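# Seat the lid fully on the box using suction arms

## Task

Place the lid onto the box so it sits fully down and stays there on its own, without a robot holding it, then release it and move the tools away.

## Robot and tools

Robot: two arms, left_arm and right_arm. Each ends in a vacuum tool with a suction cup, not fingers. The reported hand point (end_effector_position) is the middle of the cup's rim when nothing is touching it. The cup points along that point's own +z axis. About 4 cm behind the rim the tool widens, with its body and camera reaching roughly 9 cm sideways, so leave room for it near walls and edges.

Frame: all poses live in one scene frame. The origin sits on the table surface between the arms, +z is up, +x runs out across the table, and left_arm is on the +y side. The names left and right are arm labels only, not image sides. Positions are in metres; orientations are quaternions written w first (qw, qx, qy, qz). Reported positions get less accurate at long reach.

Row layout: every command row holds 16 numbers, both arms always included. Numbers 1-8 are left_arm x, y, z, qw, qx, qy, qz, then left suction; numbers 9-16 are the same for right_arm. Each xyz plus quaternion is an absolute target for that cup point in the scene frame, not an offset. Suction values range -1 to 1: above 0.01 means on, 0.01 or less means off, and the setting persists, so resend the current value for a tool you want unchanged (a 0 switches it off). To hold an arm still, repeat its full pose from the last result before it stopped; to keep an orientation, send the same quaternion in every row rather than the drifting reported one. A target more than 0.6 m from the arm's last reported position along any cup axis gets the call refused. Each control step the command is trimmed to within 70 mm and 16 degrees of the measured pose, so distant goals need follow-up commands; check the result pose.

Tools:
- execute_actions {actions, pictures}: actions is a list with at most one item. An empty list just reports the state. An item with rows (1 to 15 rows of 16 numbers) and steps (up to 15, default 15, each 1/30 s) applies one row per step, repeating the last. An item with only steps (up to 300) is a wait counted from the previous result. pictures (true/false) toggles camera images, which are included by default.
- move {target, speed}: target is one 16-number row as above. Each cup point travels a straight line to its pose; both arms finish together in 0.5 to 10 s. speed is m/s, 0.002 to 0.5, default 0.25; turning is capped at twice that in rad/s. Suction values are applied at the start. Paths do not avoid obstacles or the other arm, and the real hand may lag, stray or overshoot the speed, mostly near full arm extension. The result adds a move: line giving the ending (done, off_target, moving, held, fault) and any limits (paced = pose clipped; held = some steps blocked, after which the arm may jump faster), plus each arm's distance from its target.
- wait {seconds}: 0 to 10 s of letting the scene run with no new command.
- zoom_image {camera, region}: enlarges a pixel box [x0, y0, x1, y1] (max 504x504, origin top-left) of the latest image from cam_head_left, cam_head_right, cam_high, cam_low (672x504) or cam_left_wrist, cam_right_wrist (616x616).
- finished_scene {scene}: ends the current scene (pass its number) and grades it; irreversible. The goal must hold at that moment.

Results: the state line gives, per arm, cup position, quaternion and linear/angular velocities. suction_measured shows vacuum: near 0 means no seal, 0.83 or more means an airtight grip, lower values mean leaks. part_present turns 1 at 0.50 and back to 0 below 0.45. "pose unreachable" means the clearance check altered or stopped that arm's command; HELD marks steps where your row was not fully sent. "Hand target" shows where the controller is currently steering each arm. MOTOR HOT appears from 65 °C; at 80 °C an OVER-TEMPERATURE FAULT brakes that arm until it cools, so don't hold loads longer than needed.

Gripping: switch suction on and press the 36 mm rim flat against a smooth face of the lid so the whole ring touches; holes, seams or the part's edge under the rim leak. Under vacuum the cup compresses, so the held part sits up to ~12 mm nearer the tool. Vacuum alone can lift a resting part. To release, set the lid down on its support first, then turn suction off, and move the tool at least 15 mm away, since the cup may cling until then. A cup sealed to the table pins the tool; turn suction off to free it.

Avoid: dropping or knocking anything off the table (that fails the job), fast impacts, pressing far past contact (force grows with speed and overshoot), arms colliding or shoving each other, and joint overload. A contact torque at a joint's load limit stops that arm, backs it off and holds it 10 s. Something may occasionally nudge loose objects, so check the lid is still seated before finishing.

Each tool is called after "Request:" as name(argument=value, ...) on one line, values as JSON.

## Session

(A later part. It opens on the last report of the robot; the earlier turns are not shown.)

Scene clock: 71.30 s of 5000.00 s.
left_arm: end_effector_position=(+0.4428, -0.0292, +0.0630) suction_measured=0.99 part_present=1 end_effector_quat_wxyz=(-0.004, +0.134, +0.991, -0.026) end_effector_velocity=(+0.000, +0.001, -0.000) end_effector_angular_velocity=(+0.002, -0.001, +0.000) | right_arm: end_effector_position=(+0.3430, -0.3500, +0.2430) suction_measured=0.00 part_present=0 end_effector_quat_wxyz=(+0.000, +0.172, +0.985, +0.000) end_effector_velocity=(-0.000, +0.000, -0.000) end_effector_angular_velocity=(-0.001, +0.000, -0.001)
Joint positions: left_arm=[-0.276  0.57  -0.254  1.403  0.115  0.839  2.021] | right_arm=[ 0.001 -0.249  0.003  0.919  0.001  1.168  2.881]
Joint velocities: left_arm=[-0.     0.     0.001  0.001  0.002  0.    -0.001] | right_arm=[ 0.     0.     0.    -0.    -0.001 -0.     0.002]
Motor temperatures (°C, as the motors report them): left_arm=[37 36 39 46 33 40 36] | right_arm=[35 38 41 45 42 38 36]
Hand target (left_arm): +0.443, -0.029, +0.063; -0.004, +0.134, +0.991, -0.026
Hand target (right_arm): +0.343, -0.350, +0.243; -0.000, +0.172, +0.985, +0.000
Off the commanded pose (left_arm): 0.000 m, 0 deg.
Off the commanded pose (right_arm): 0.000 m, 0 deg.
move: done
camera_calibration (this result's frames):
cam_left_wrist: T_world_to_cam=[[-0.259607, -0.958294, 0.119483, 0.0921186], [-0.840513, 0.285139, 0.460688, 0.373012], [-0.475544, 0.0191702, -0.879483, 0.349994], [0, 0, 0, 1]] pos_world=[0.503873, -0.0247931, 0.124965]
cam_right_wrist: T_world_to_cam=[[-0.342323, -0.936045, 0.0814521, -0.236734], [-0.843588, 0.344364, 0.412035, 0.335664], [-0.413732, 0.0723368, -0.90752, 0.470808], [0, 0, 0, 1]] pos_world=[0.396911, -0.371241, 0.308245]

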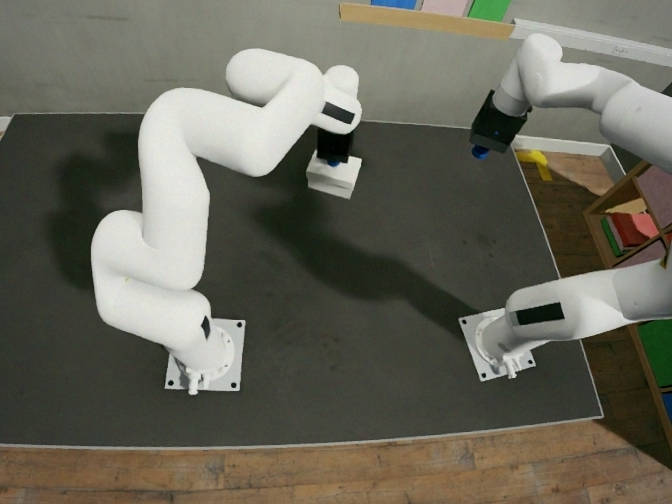

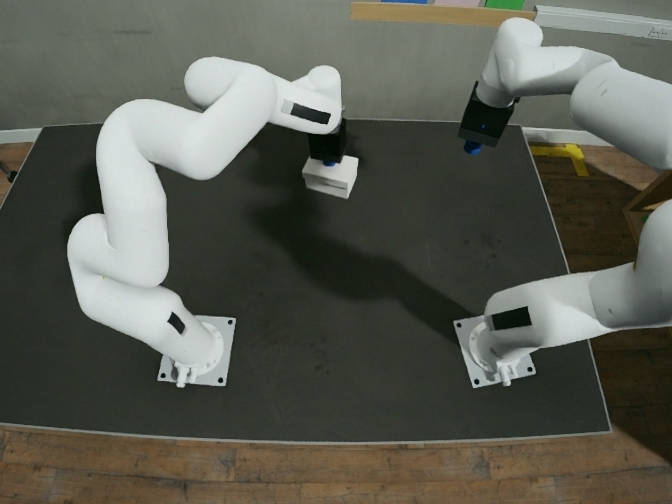

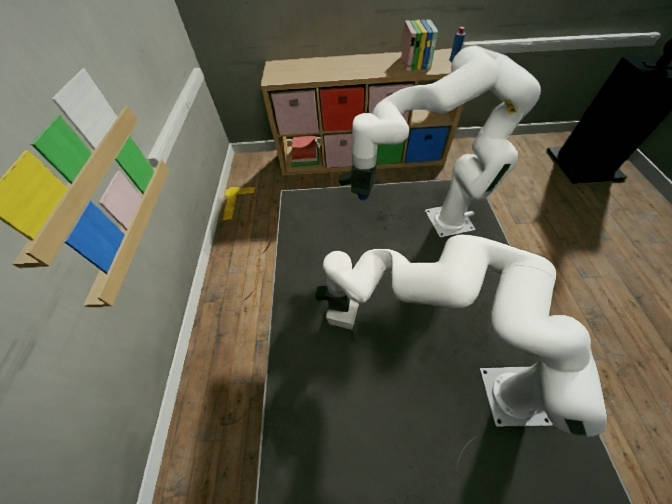

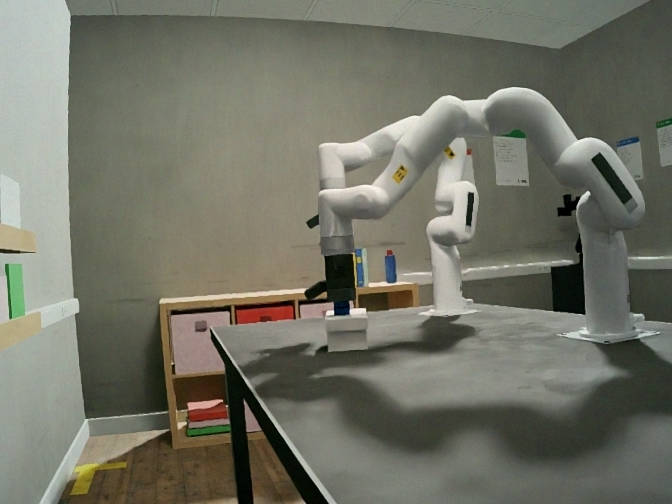

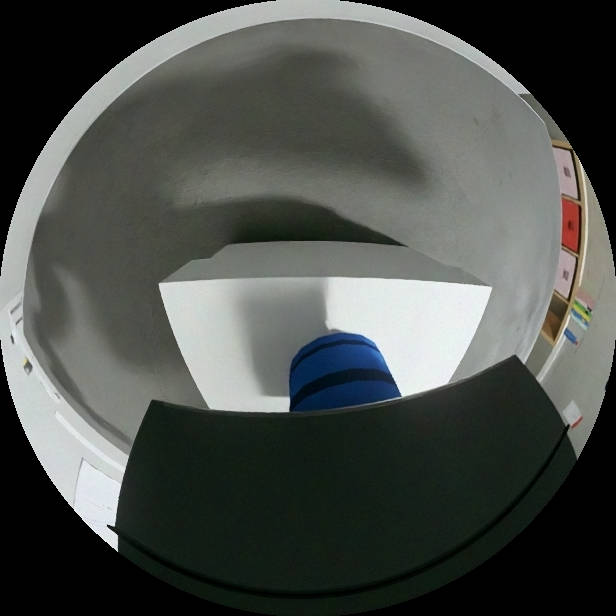

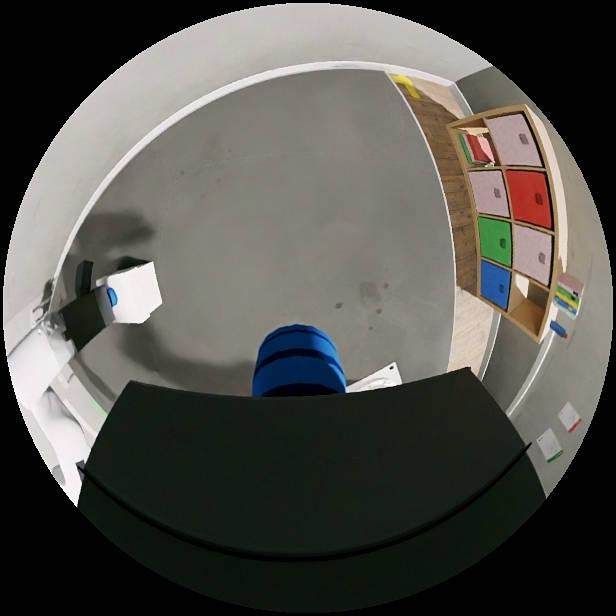

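Request:
move(target=[0.4429,-0.0292,0.0605,-0.0039,0.1340,0.9907,-0.0259,1, 0.343,-0.350,0.243,0,0.172,0.985,0,0], speed=0.006)

Request:
move(target=[0.4423,-0.0311,0.0605,-0.0039,0.1340,0.9907,-0.0259,1, 0.343,-0.350,0.243,0,0.172,0.985,0,0], speed=0.006)

Request:
move(target=[0.4420,-0.0321,0.055,0,0.1340,0.9910,0,1, 0.343,-0.350,0.243,0,0.172,0.985,0,0], speed=0.006)

Request:
zoom_image(camera="cam_low", region=[290, 270, 410, 360])

Request:
zoom_image(camera="cam_right_wrist", region=[60, 230, 190, 340])

Scene clock: 75.60 s of 5000.00 s.
left_arm: end_effector_position=(+0.4429, -0.0292, +0.0605) suction_measured=0.99 part_present=1 end_effector_quat_wxyz=(-0.004, +0.134, +0.991, -0.026) end_effector_velocity=(+0.000, -0.001, +0.000) end_effector_angular_velocity=(-0.001, -0.000, -0.000) | right_arm: end_effector_position=(+0.3430, -0.3500, +0.2430) suction_measured=0.00 part_present=0 end_effector_quat_wxyz=(+0.000, +0.172, +0.985, +0.000) end_effector_velocity=(-0.000, +0.000, -0.000) end_effector_angular_velocity=(-0.001, +0.002, -0.000)
Joint positions: left_arm=[-0.277  0.574 -0.253  1.402  0.116  0.833  2.02 ] | right_arm=[ 0.001 -0.249  0.003  0.919  0.001  1.168  2.881]
Joint velocities: left_arm=[-0.001  0.    -0.     0.    -0.001 -0.001  0.   ] | right_arm=[ 0.     0.001  0.     0.    -0.     0.001  0.001]
Motor temperatures (°C, as the motors report them): left_arm=[37 36 39 46 33 40 36] | right_arm=[35 38 41 45 42 38 36]
Hand target (left_arm): +0.443, -0.029, +0.060; -0.004, +0.134, +0.991, -0.026
Hand target (right_arm): +0.343, -0.350, +0.243; -0.000, +0.172, +0.985, +0.000
Off the commanded pose (left_arm): 0.000 m, 0 deg.
Off the commanded pose (right_arm): 0.000 m, 0 deg.
After step 90, 0.60 s passed at rest.
move: done
camera_calibration (this result's frames):
cam_left_wrist: T_world_to_cam=[[-0.259456, -0.95834, 0.11944, 0.0924045], [-0.840616, 0.284989, 0.460593, 0.374246], [-0.475444, 0.0191003, -0.879539, 0.347832], [0, 0, 0, 1]] pos_world=[0.503947, -0.0247449, 0.12252]
cam_right_wrist: T_world_to_cam=[[-0.342322, -0.936045, 0.081452, -0.236734], [-0.843588, 0.344364, 0.412035, 0.335664], [-0.413732, 0.0723368, -0.90752, 0.470808], [0, 0, 0, 1]] pos_world=[0.396911, -0.371241, 0.308245]

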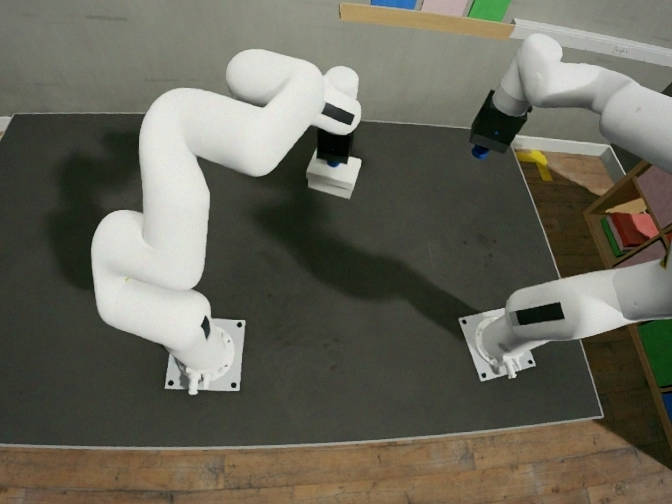

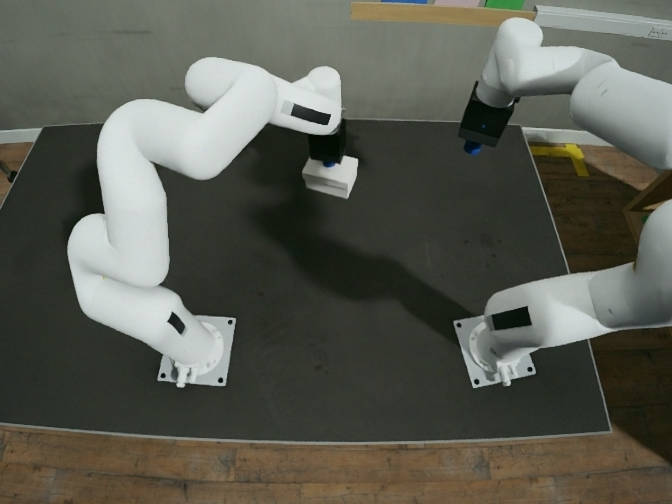

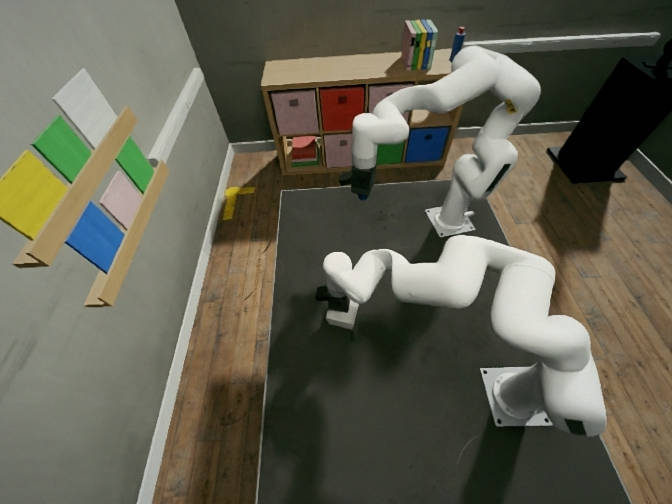

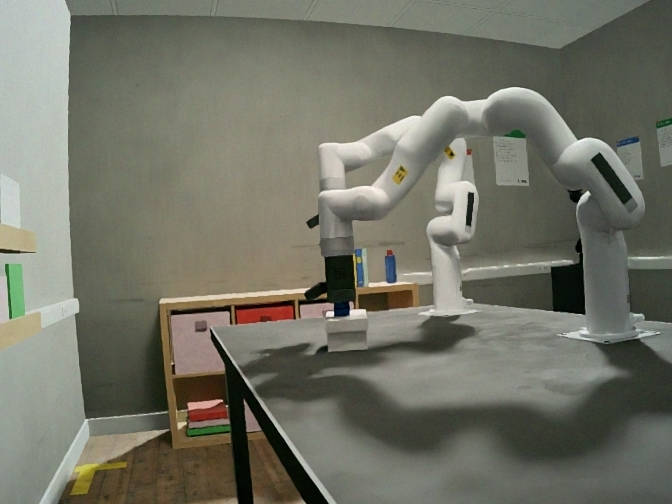

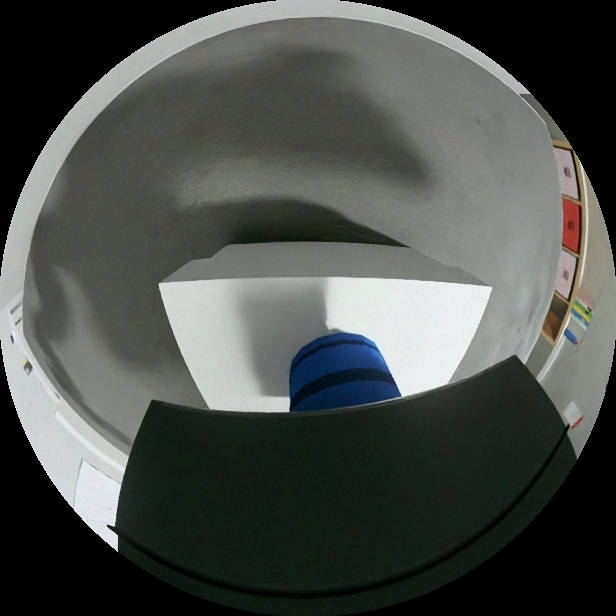

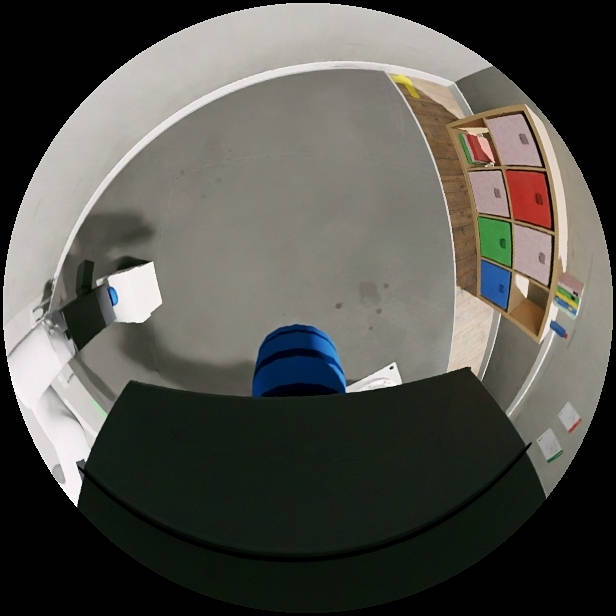

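Scene clock: 76.30 s of 5000.00 s.
left_arm: end_effector_position=(+0.4423, -0.0311, +0.0605) suction_measured=0.99 part_present=1 end_effector_quat_wxyz=(-0.004, +0.134, +0.991, -0.026) end_effector_velocity=(+0.001, +0.001, -0.000) end_effector_angular_velocity=(+0.001, -0.001, +0.003) | right_arm: end_effector_position=(+0.3430, -0.3500, +0.2430) suction_measured=0.00 part_present=0 end_effector_quat_wxyz=(+0.000, +0.172, +0.985, +0.000) end_effector_velocity=(+0.000, -0.000, -0.001) end_effector_angular_velocity=(-0.001, +0.001, +0.001)
Joint positions: left_arm=[-0.28   0.576 -0.254  1.404  0.116  0.834  2.017] | right_arm=[ 0.001 -0.249  0.003  0.919  0.001  1.168  2.881]
Joint velocities: left_arm=[ 0.001  0.     0.001  0.     0.001 -0.001 -0.001] | right_arm=[ 0.     0.002 -0.     0.    -0.001 -0.    -0.001]
Motor temperatures (°C, as the motors report them): left_arm=[37 36 39 46 33 40 36] | right_arm=[35 38 41 45 42 38 36]
Hand target (left_arm): +0.442, -0.031, +0.060; -0.004, +0.134, +0.991, -0.026
Hand target (right_arm): +0.343, -0.350, +0.243; +0.000, +0.172, +0.985, -0.000
Off the commanded pose (left_arm): 0.000 m, 0 deg.
Off the commanded pose (right_arm): 0.000 m, 0 deg.
move: done
camera_calibration (this result's frames):
cam_left_wrist: T_world_to_cam=[[-0.25953, -0.958315, 0.11948, 0.09044], [-0.84061, 0.285074, 0.460552, 0.374291], [-0.475414, 0.0190912, -0.879555, 0.347565], [0, 0, 0, 1]] pos_world=[0.503342, -0.0266659, 0.122516]
cam_right_wrist: T_world_to_cam=[[-0.342322, -0.936045, 0.081452, -0.236734], [-0.843588, 0.344364, 0.412035, 0.335664], [-0.413732, 0.0723368, -0.90752, 0.470808], [0, 0, 0, 1]] pos_world=[0.396911, -0.371241, 0.308245]

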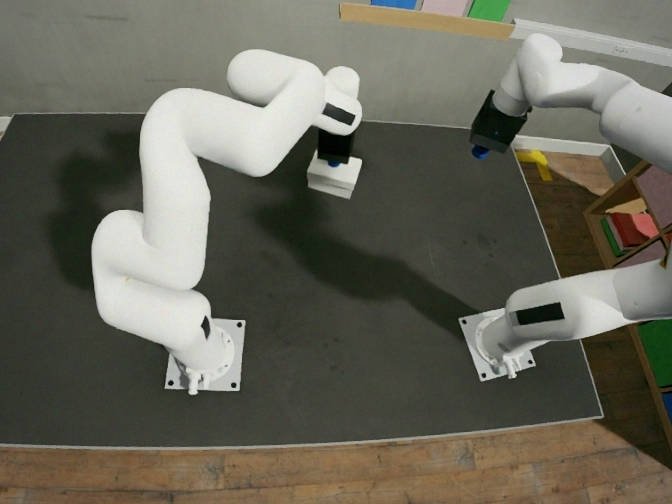

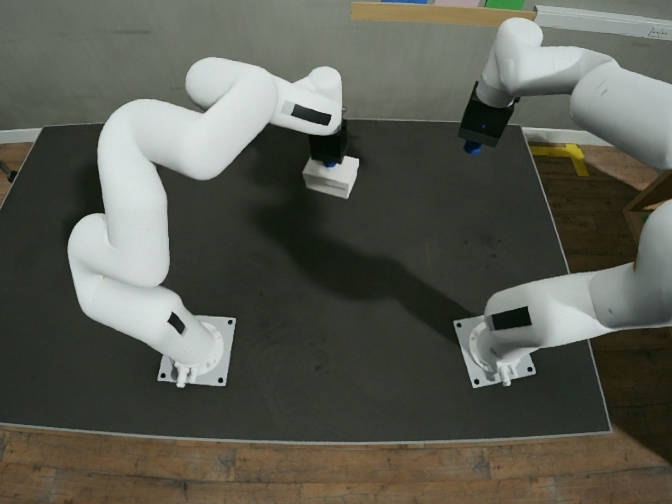

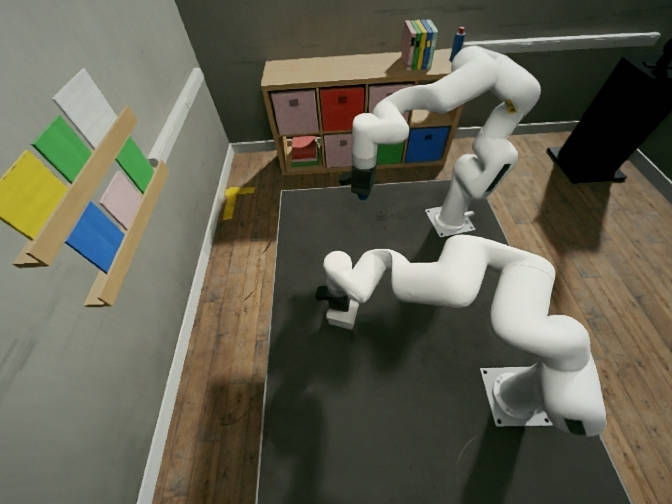

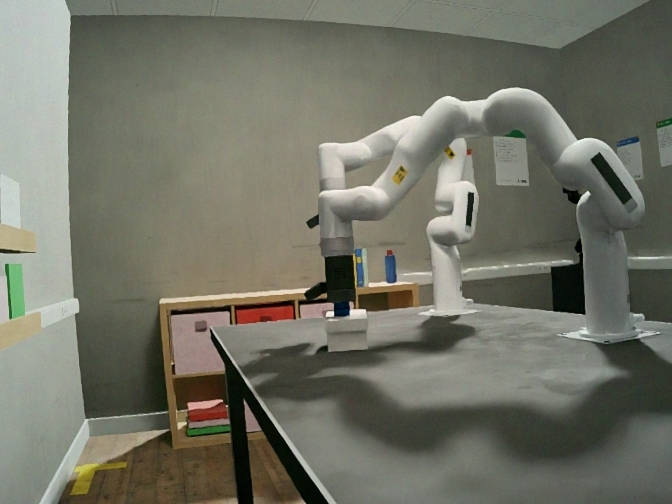

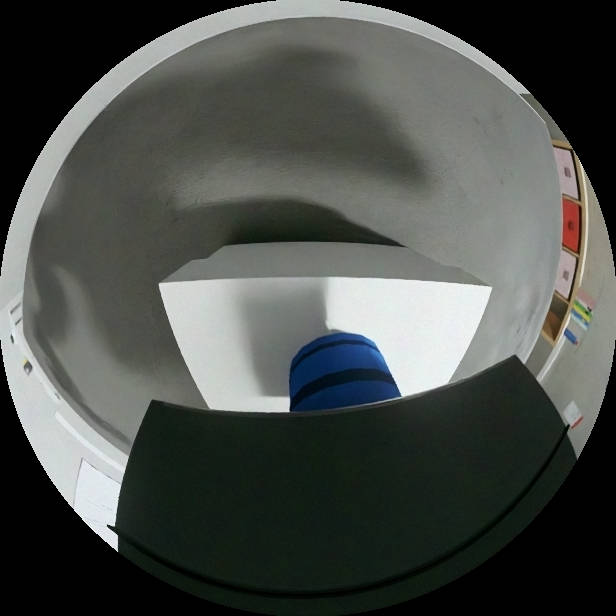

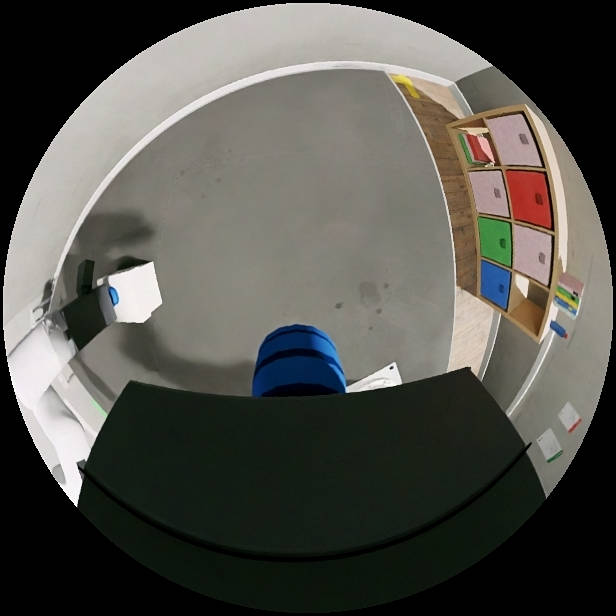

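Scene clock: 80.90 s of 5000.00 s.
left_arm: end_effector_position=(+0.4419, -0.0321, +0.0550) suction_measured=0.99 part_present=1 end_effector_quat_wxyz=(+0.000, +0.134, +0.991, -0.000) end_effector_velocity=(+0.001, +0.001, +0.000) end_effector_angular_velocity=(+0.001, -0.001, +0.002) | right_arm: end_effector_position=(+0.3430, -0.3500, +0.2430) suction_measured=0.00 part_present=0 end_effector_quat_wxyz=(-0.000, +0.172, +0.985, -0.000) end_effector_velocity=(-0.000, +0.001, +0.000) end_effector_angular_velocity=(-0.000, +0.001, +0.001)
Joint positions: left_arm=[-0.323  0.591 -0.226  1.422  0.167  0.849  1.965] | right_arm=[ 0.001 -0.249  0.003  0.919  0.001  1.168  2.881]
Joint velocities: left_arm=[-0.001  0.     0.002  0.001  0.001  0.    -0.001] | right_arm=[ 0.    -0.001  0.001 -0.    -0.     0.001  0.001]
Motor temperatures (°C, as the motors report them): left_arm=[37 36 39 46 33 40 36] | right_arm=[35 38 41 46 42 38 36]
Hand target (left_arm): +0.442, -0.032, +0.055; +0.000, +0.134, +0.991, +0.000
Hand target (right_arm): +0.343, -0.350, +0.243; +0.000, +0.172, +0.985, +0.000
Off the commanded pose (left_arm): 0.000 m, 0 deg.
Off the commanded pose (right_arm): 0.000 m, 0 deg.
move: done
camera_calibration (this result's frames):
cam_left_wrist: T_world_to_cam=[[-0.260849, -0.963029, 0.0673251, 0.0933436], [-0.84746, 0.26183, 0.461796, 0.379058], [-0.462351, 0.0634039, -0.884427, 0.338466], [0, 0, 0, 1]] pos_world=[0.502076, -0.0308163, 0.118017]
cam_right_wrist: T_world_to_cam=[[-0.342322, -0.936045, 0.0814521, -0.236734], [-0.843588, 0.344364, 0.412035, 0.335664], [-0.413732, 0.0723366, -0.90752, 0.470808], [0, 0, 0, 1]] pos_world=[0.396911, -0.371241, 0.308245]

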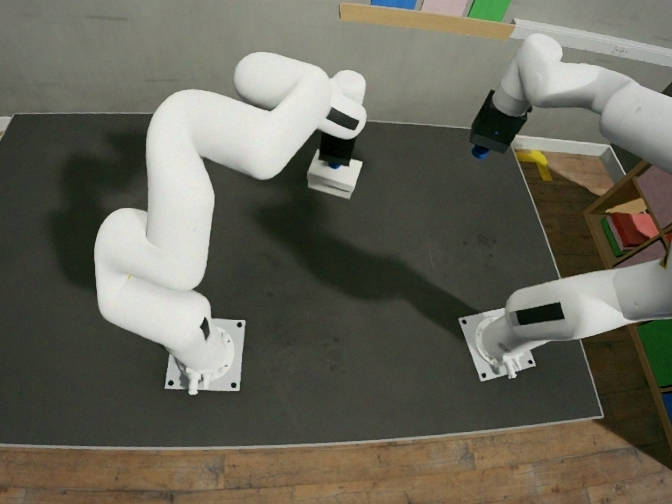

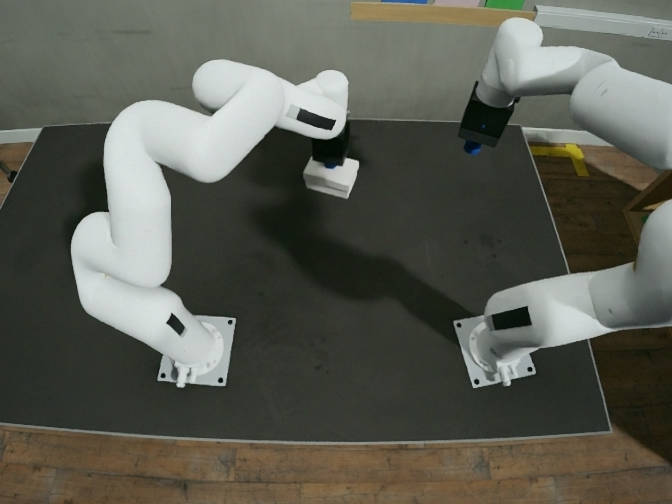

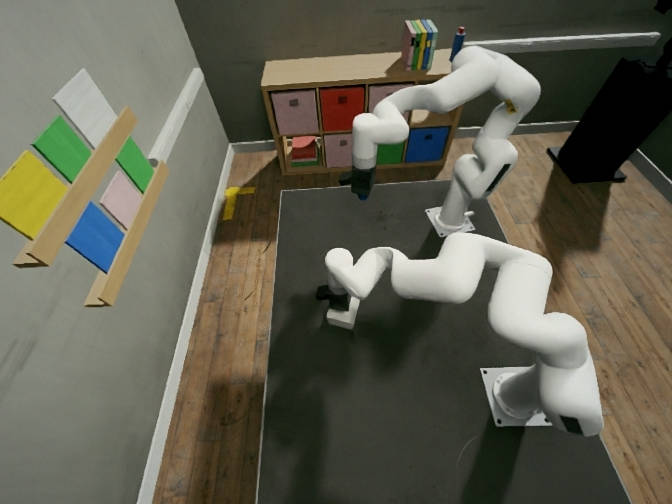

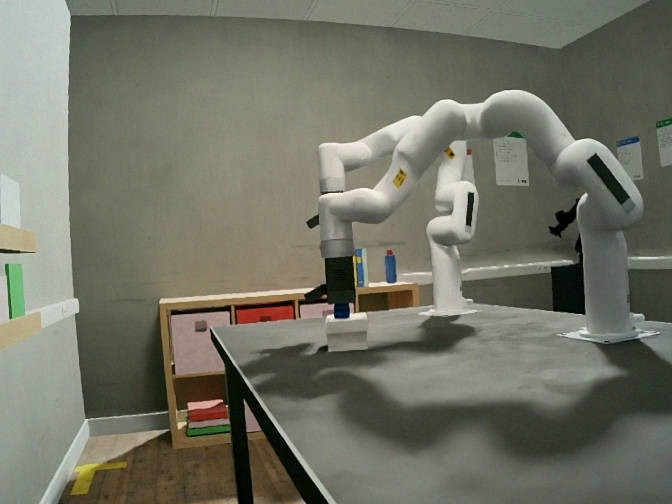

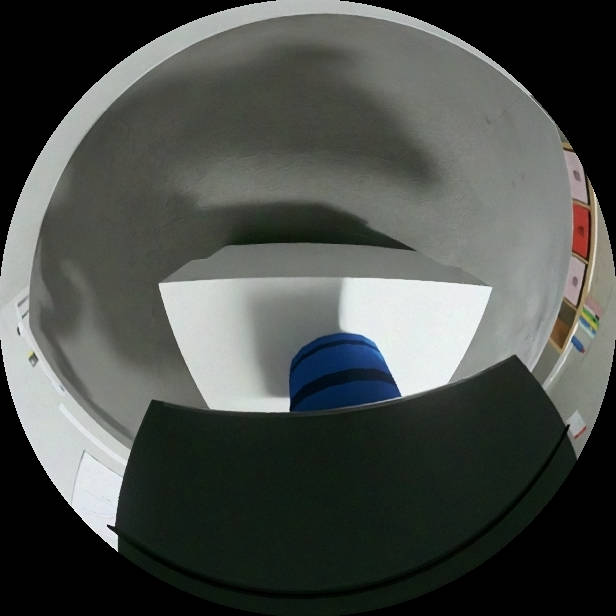

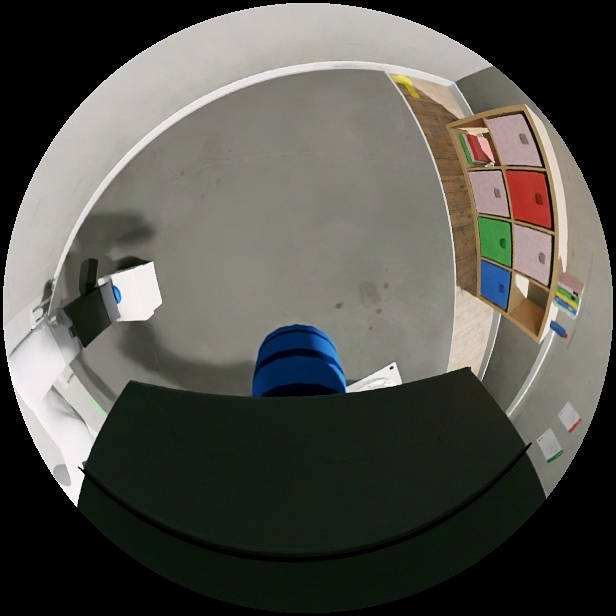

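Region (290, 270, 410, 360) of cam_low's 672x504 image, scaled by 4.200, with more detail than that image has; it fills the top 378 rows of this view, and the rest is white.

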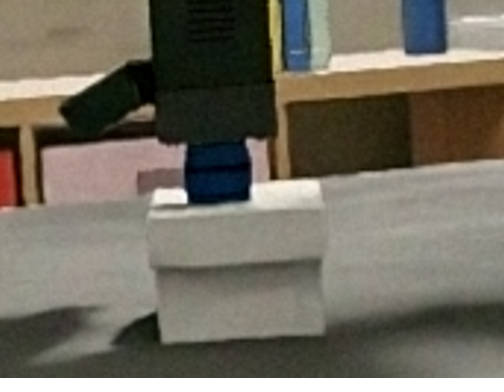

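Region (60, 230, 190, 340) of cam_right_wrist's 616x616 image, scaled by 3.877, with more detail than that image has; it fills the top 426 rows of this view, and the rest is white.

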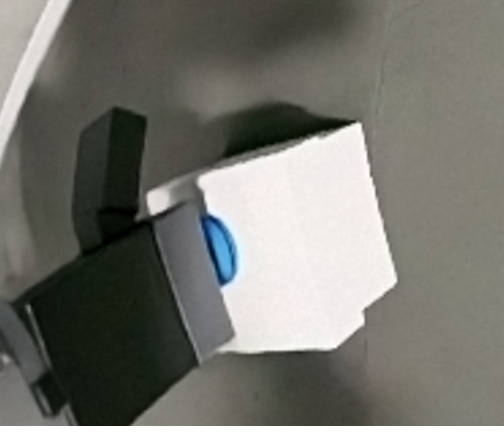

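Request:
move(target=[0.4420,-0.0321,0.038,0,0.1340,0.9910,0,1, 0.343,-0.350,0.243,0,0.172,0.985,0,0], speed=0.008)

Request:
zoom_image(camera="cam_low", region=[290, 270, 410, 360])

Scene clock: 86.13 s of 5000.00 s.
left_arm: end_effector_position=(+0.4425, -0.0324, +0.0389) suction_measured=0.99 part_present=1 end_effector_quat_wxyz=(+0.001, +0.134, +0.991, -0.000) end_effector_velocity=(+0.000, +0.000, -0.001) end_effector_angular_velocity=(-0.000, +0.000, +0.002) | right_arm: end_effector_position=(+0.3430, -0.3500, +0.2430) suction_measured=0.00 part_present=0 end_effector_quat_wxyz=(-0.000, +0.172, +0.985, +0.000) end_effector_velocity=(+0.000, +0.000, +0.000) end_effector_angular_velocity=(+0.001, -0.002, +0.002)
Joint positions: left_arm=[-0.327  0.62  -0.22   1.417  0.175  0.815  1.96 ] | right_arm=[ 0.001 -0.249  0.003  0.919  0.001  1.168  2.881]
Joint velocities: left_arm=[ 0.     0.001  0.001 -0.001 -0.    -0.002 -0.001] | right_arm=[ 0.    -0.001  0.     0.     0.    -0.001 -0.002]
Motor temperatures (°C, as the motors report them): left_arm=[37 36 39 46 33 40 36] | right_arm=[35 38 41 46 42 38 36]
Hand target (left_arm): +0.442, -0.032, +0.038; +0.000, +0.134, +0.991, +0.000
Hand target (right_arm): +0.343, -0.350, +0.243; +0.000, +0.172, +0.985, +0.000
Off the commanded pose (left_arm): 0.001 m, 0 deg.
Off the commanded pose (right_arm): 0.000 m, 0 deg.
move: done
camera_calibration (this result's frames):
cam_left_wrist: T_world_to_cam=[[-0.260855, -0.962999, 0.067729, 0.0942552], [-0.848189, 0.262128, 0.460286, 0.387392], [-0.461009, 0.062621, -0.885183, 0.323983], [0, 0, 0, 1]] pos_world=[0.502528, -0.0310668, 0.10209]
cam_right_wrist: T_world_to_cam=[[-0.342322, -0.936045, 0.0814521, -0.236734], [-0.843588, 0.344364, 0.412035, 0.335664], [-0.413732, 0.0723367, -0.90752, 0.470808], [0, 0, 0, 1]] pos_world=[0.396911, -0.371241, 0.308245]

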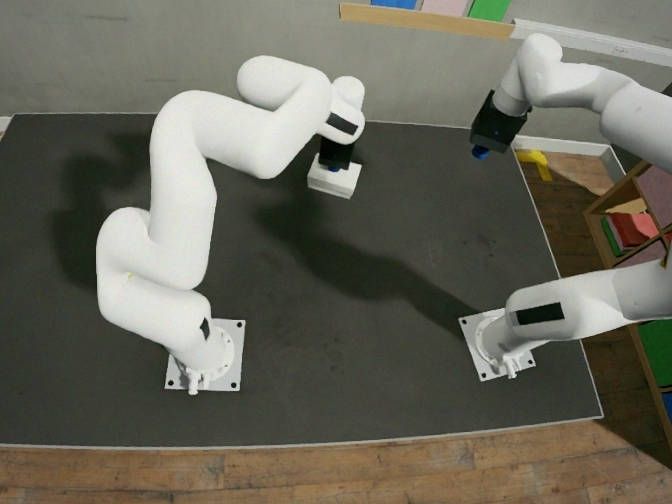

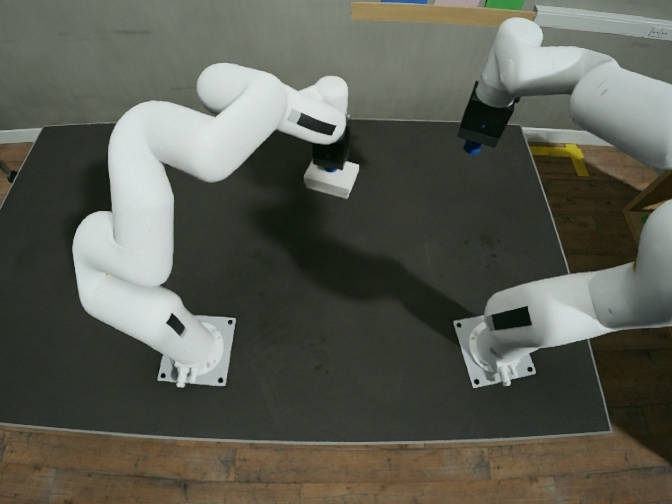

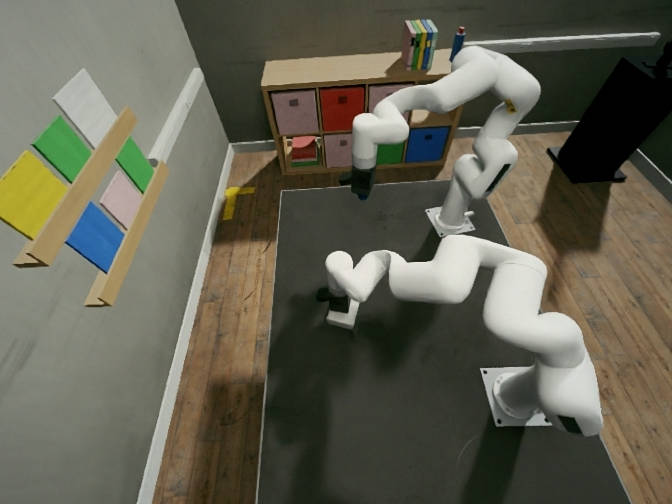

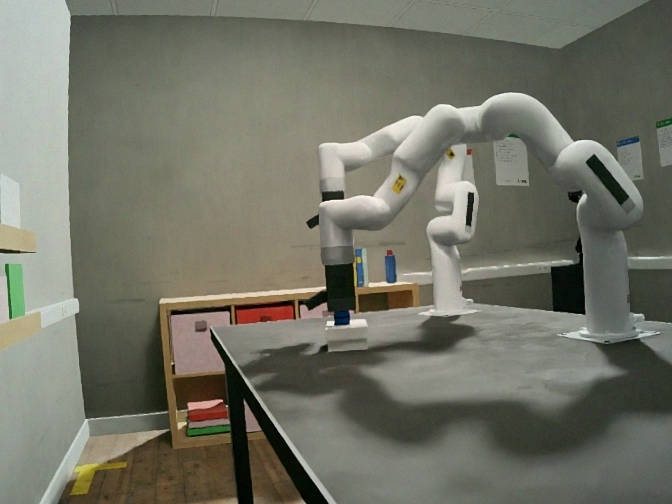

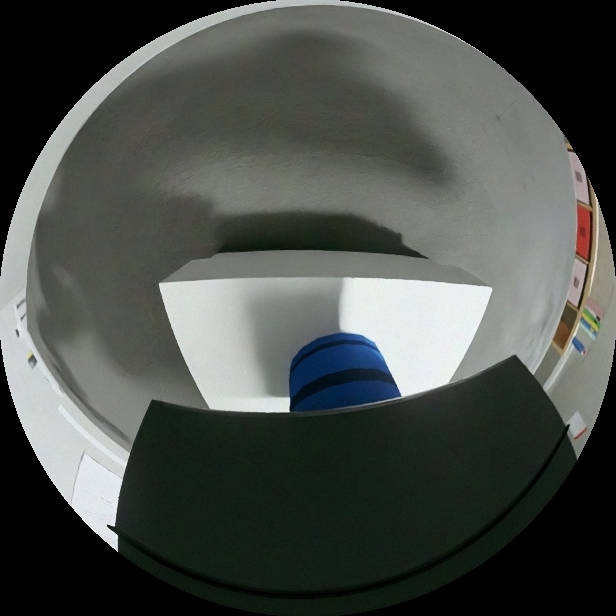

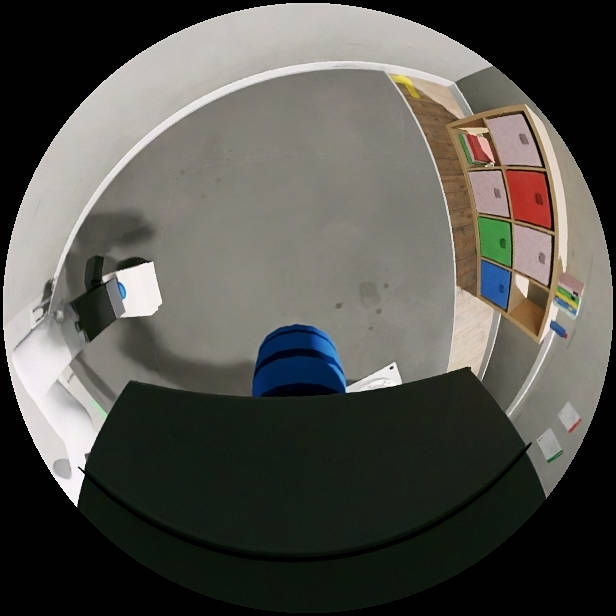

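Region (290, 270, 410, 360) of cam_low's 672x504 image, scaled by 4.200, with more detail than that image has; it fills the top 378 rows of this view, and the rest is white.

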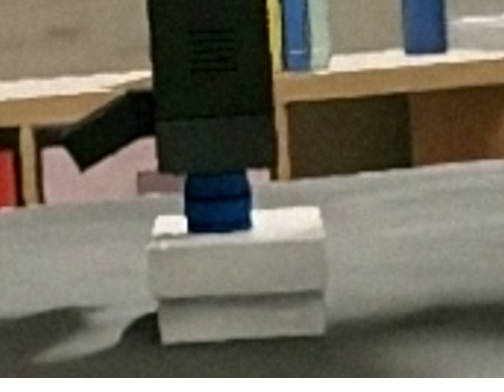

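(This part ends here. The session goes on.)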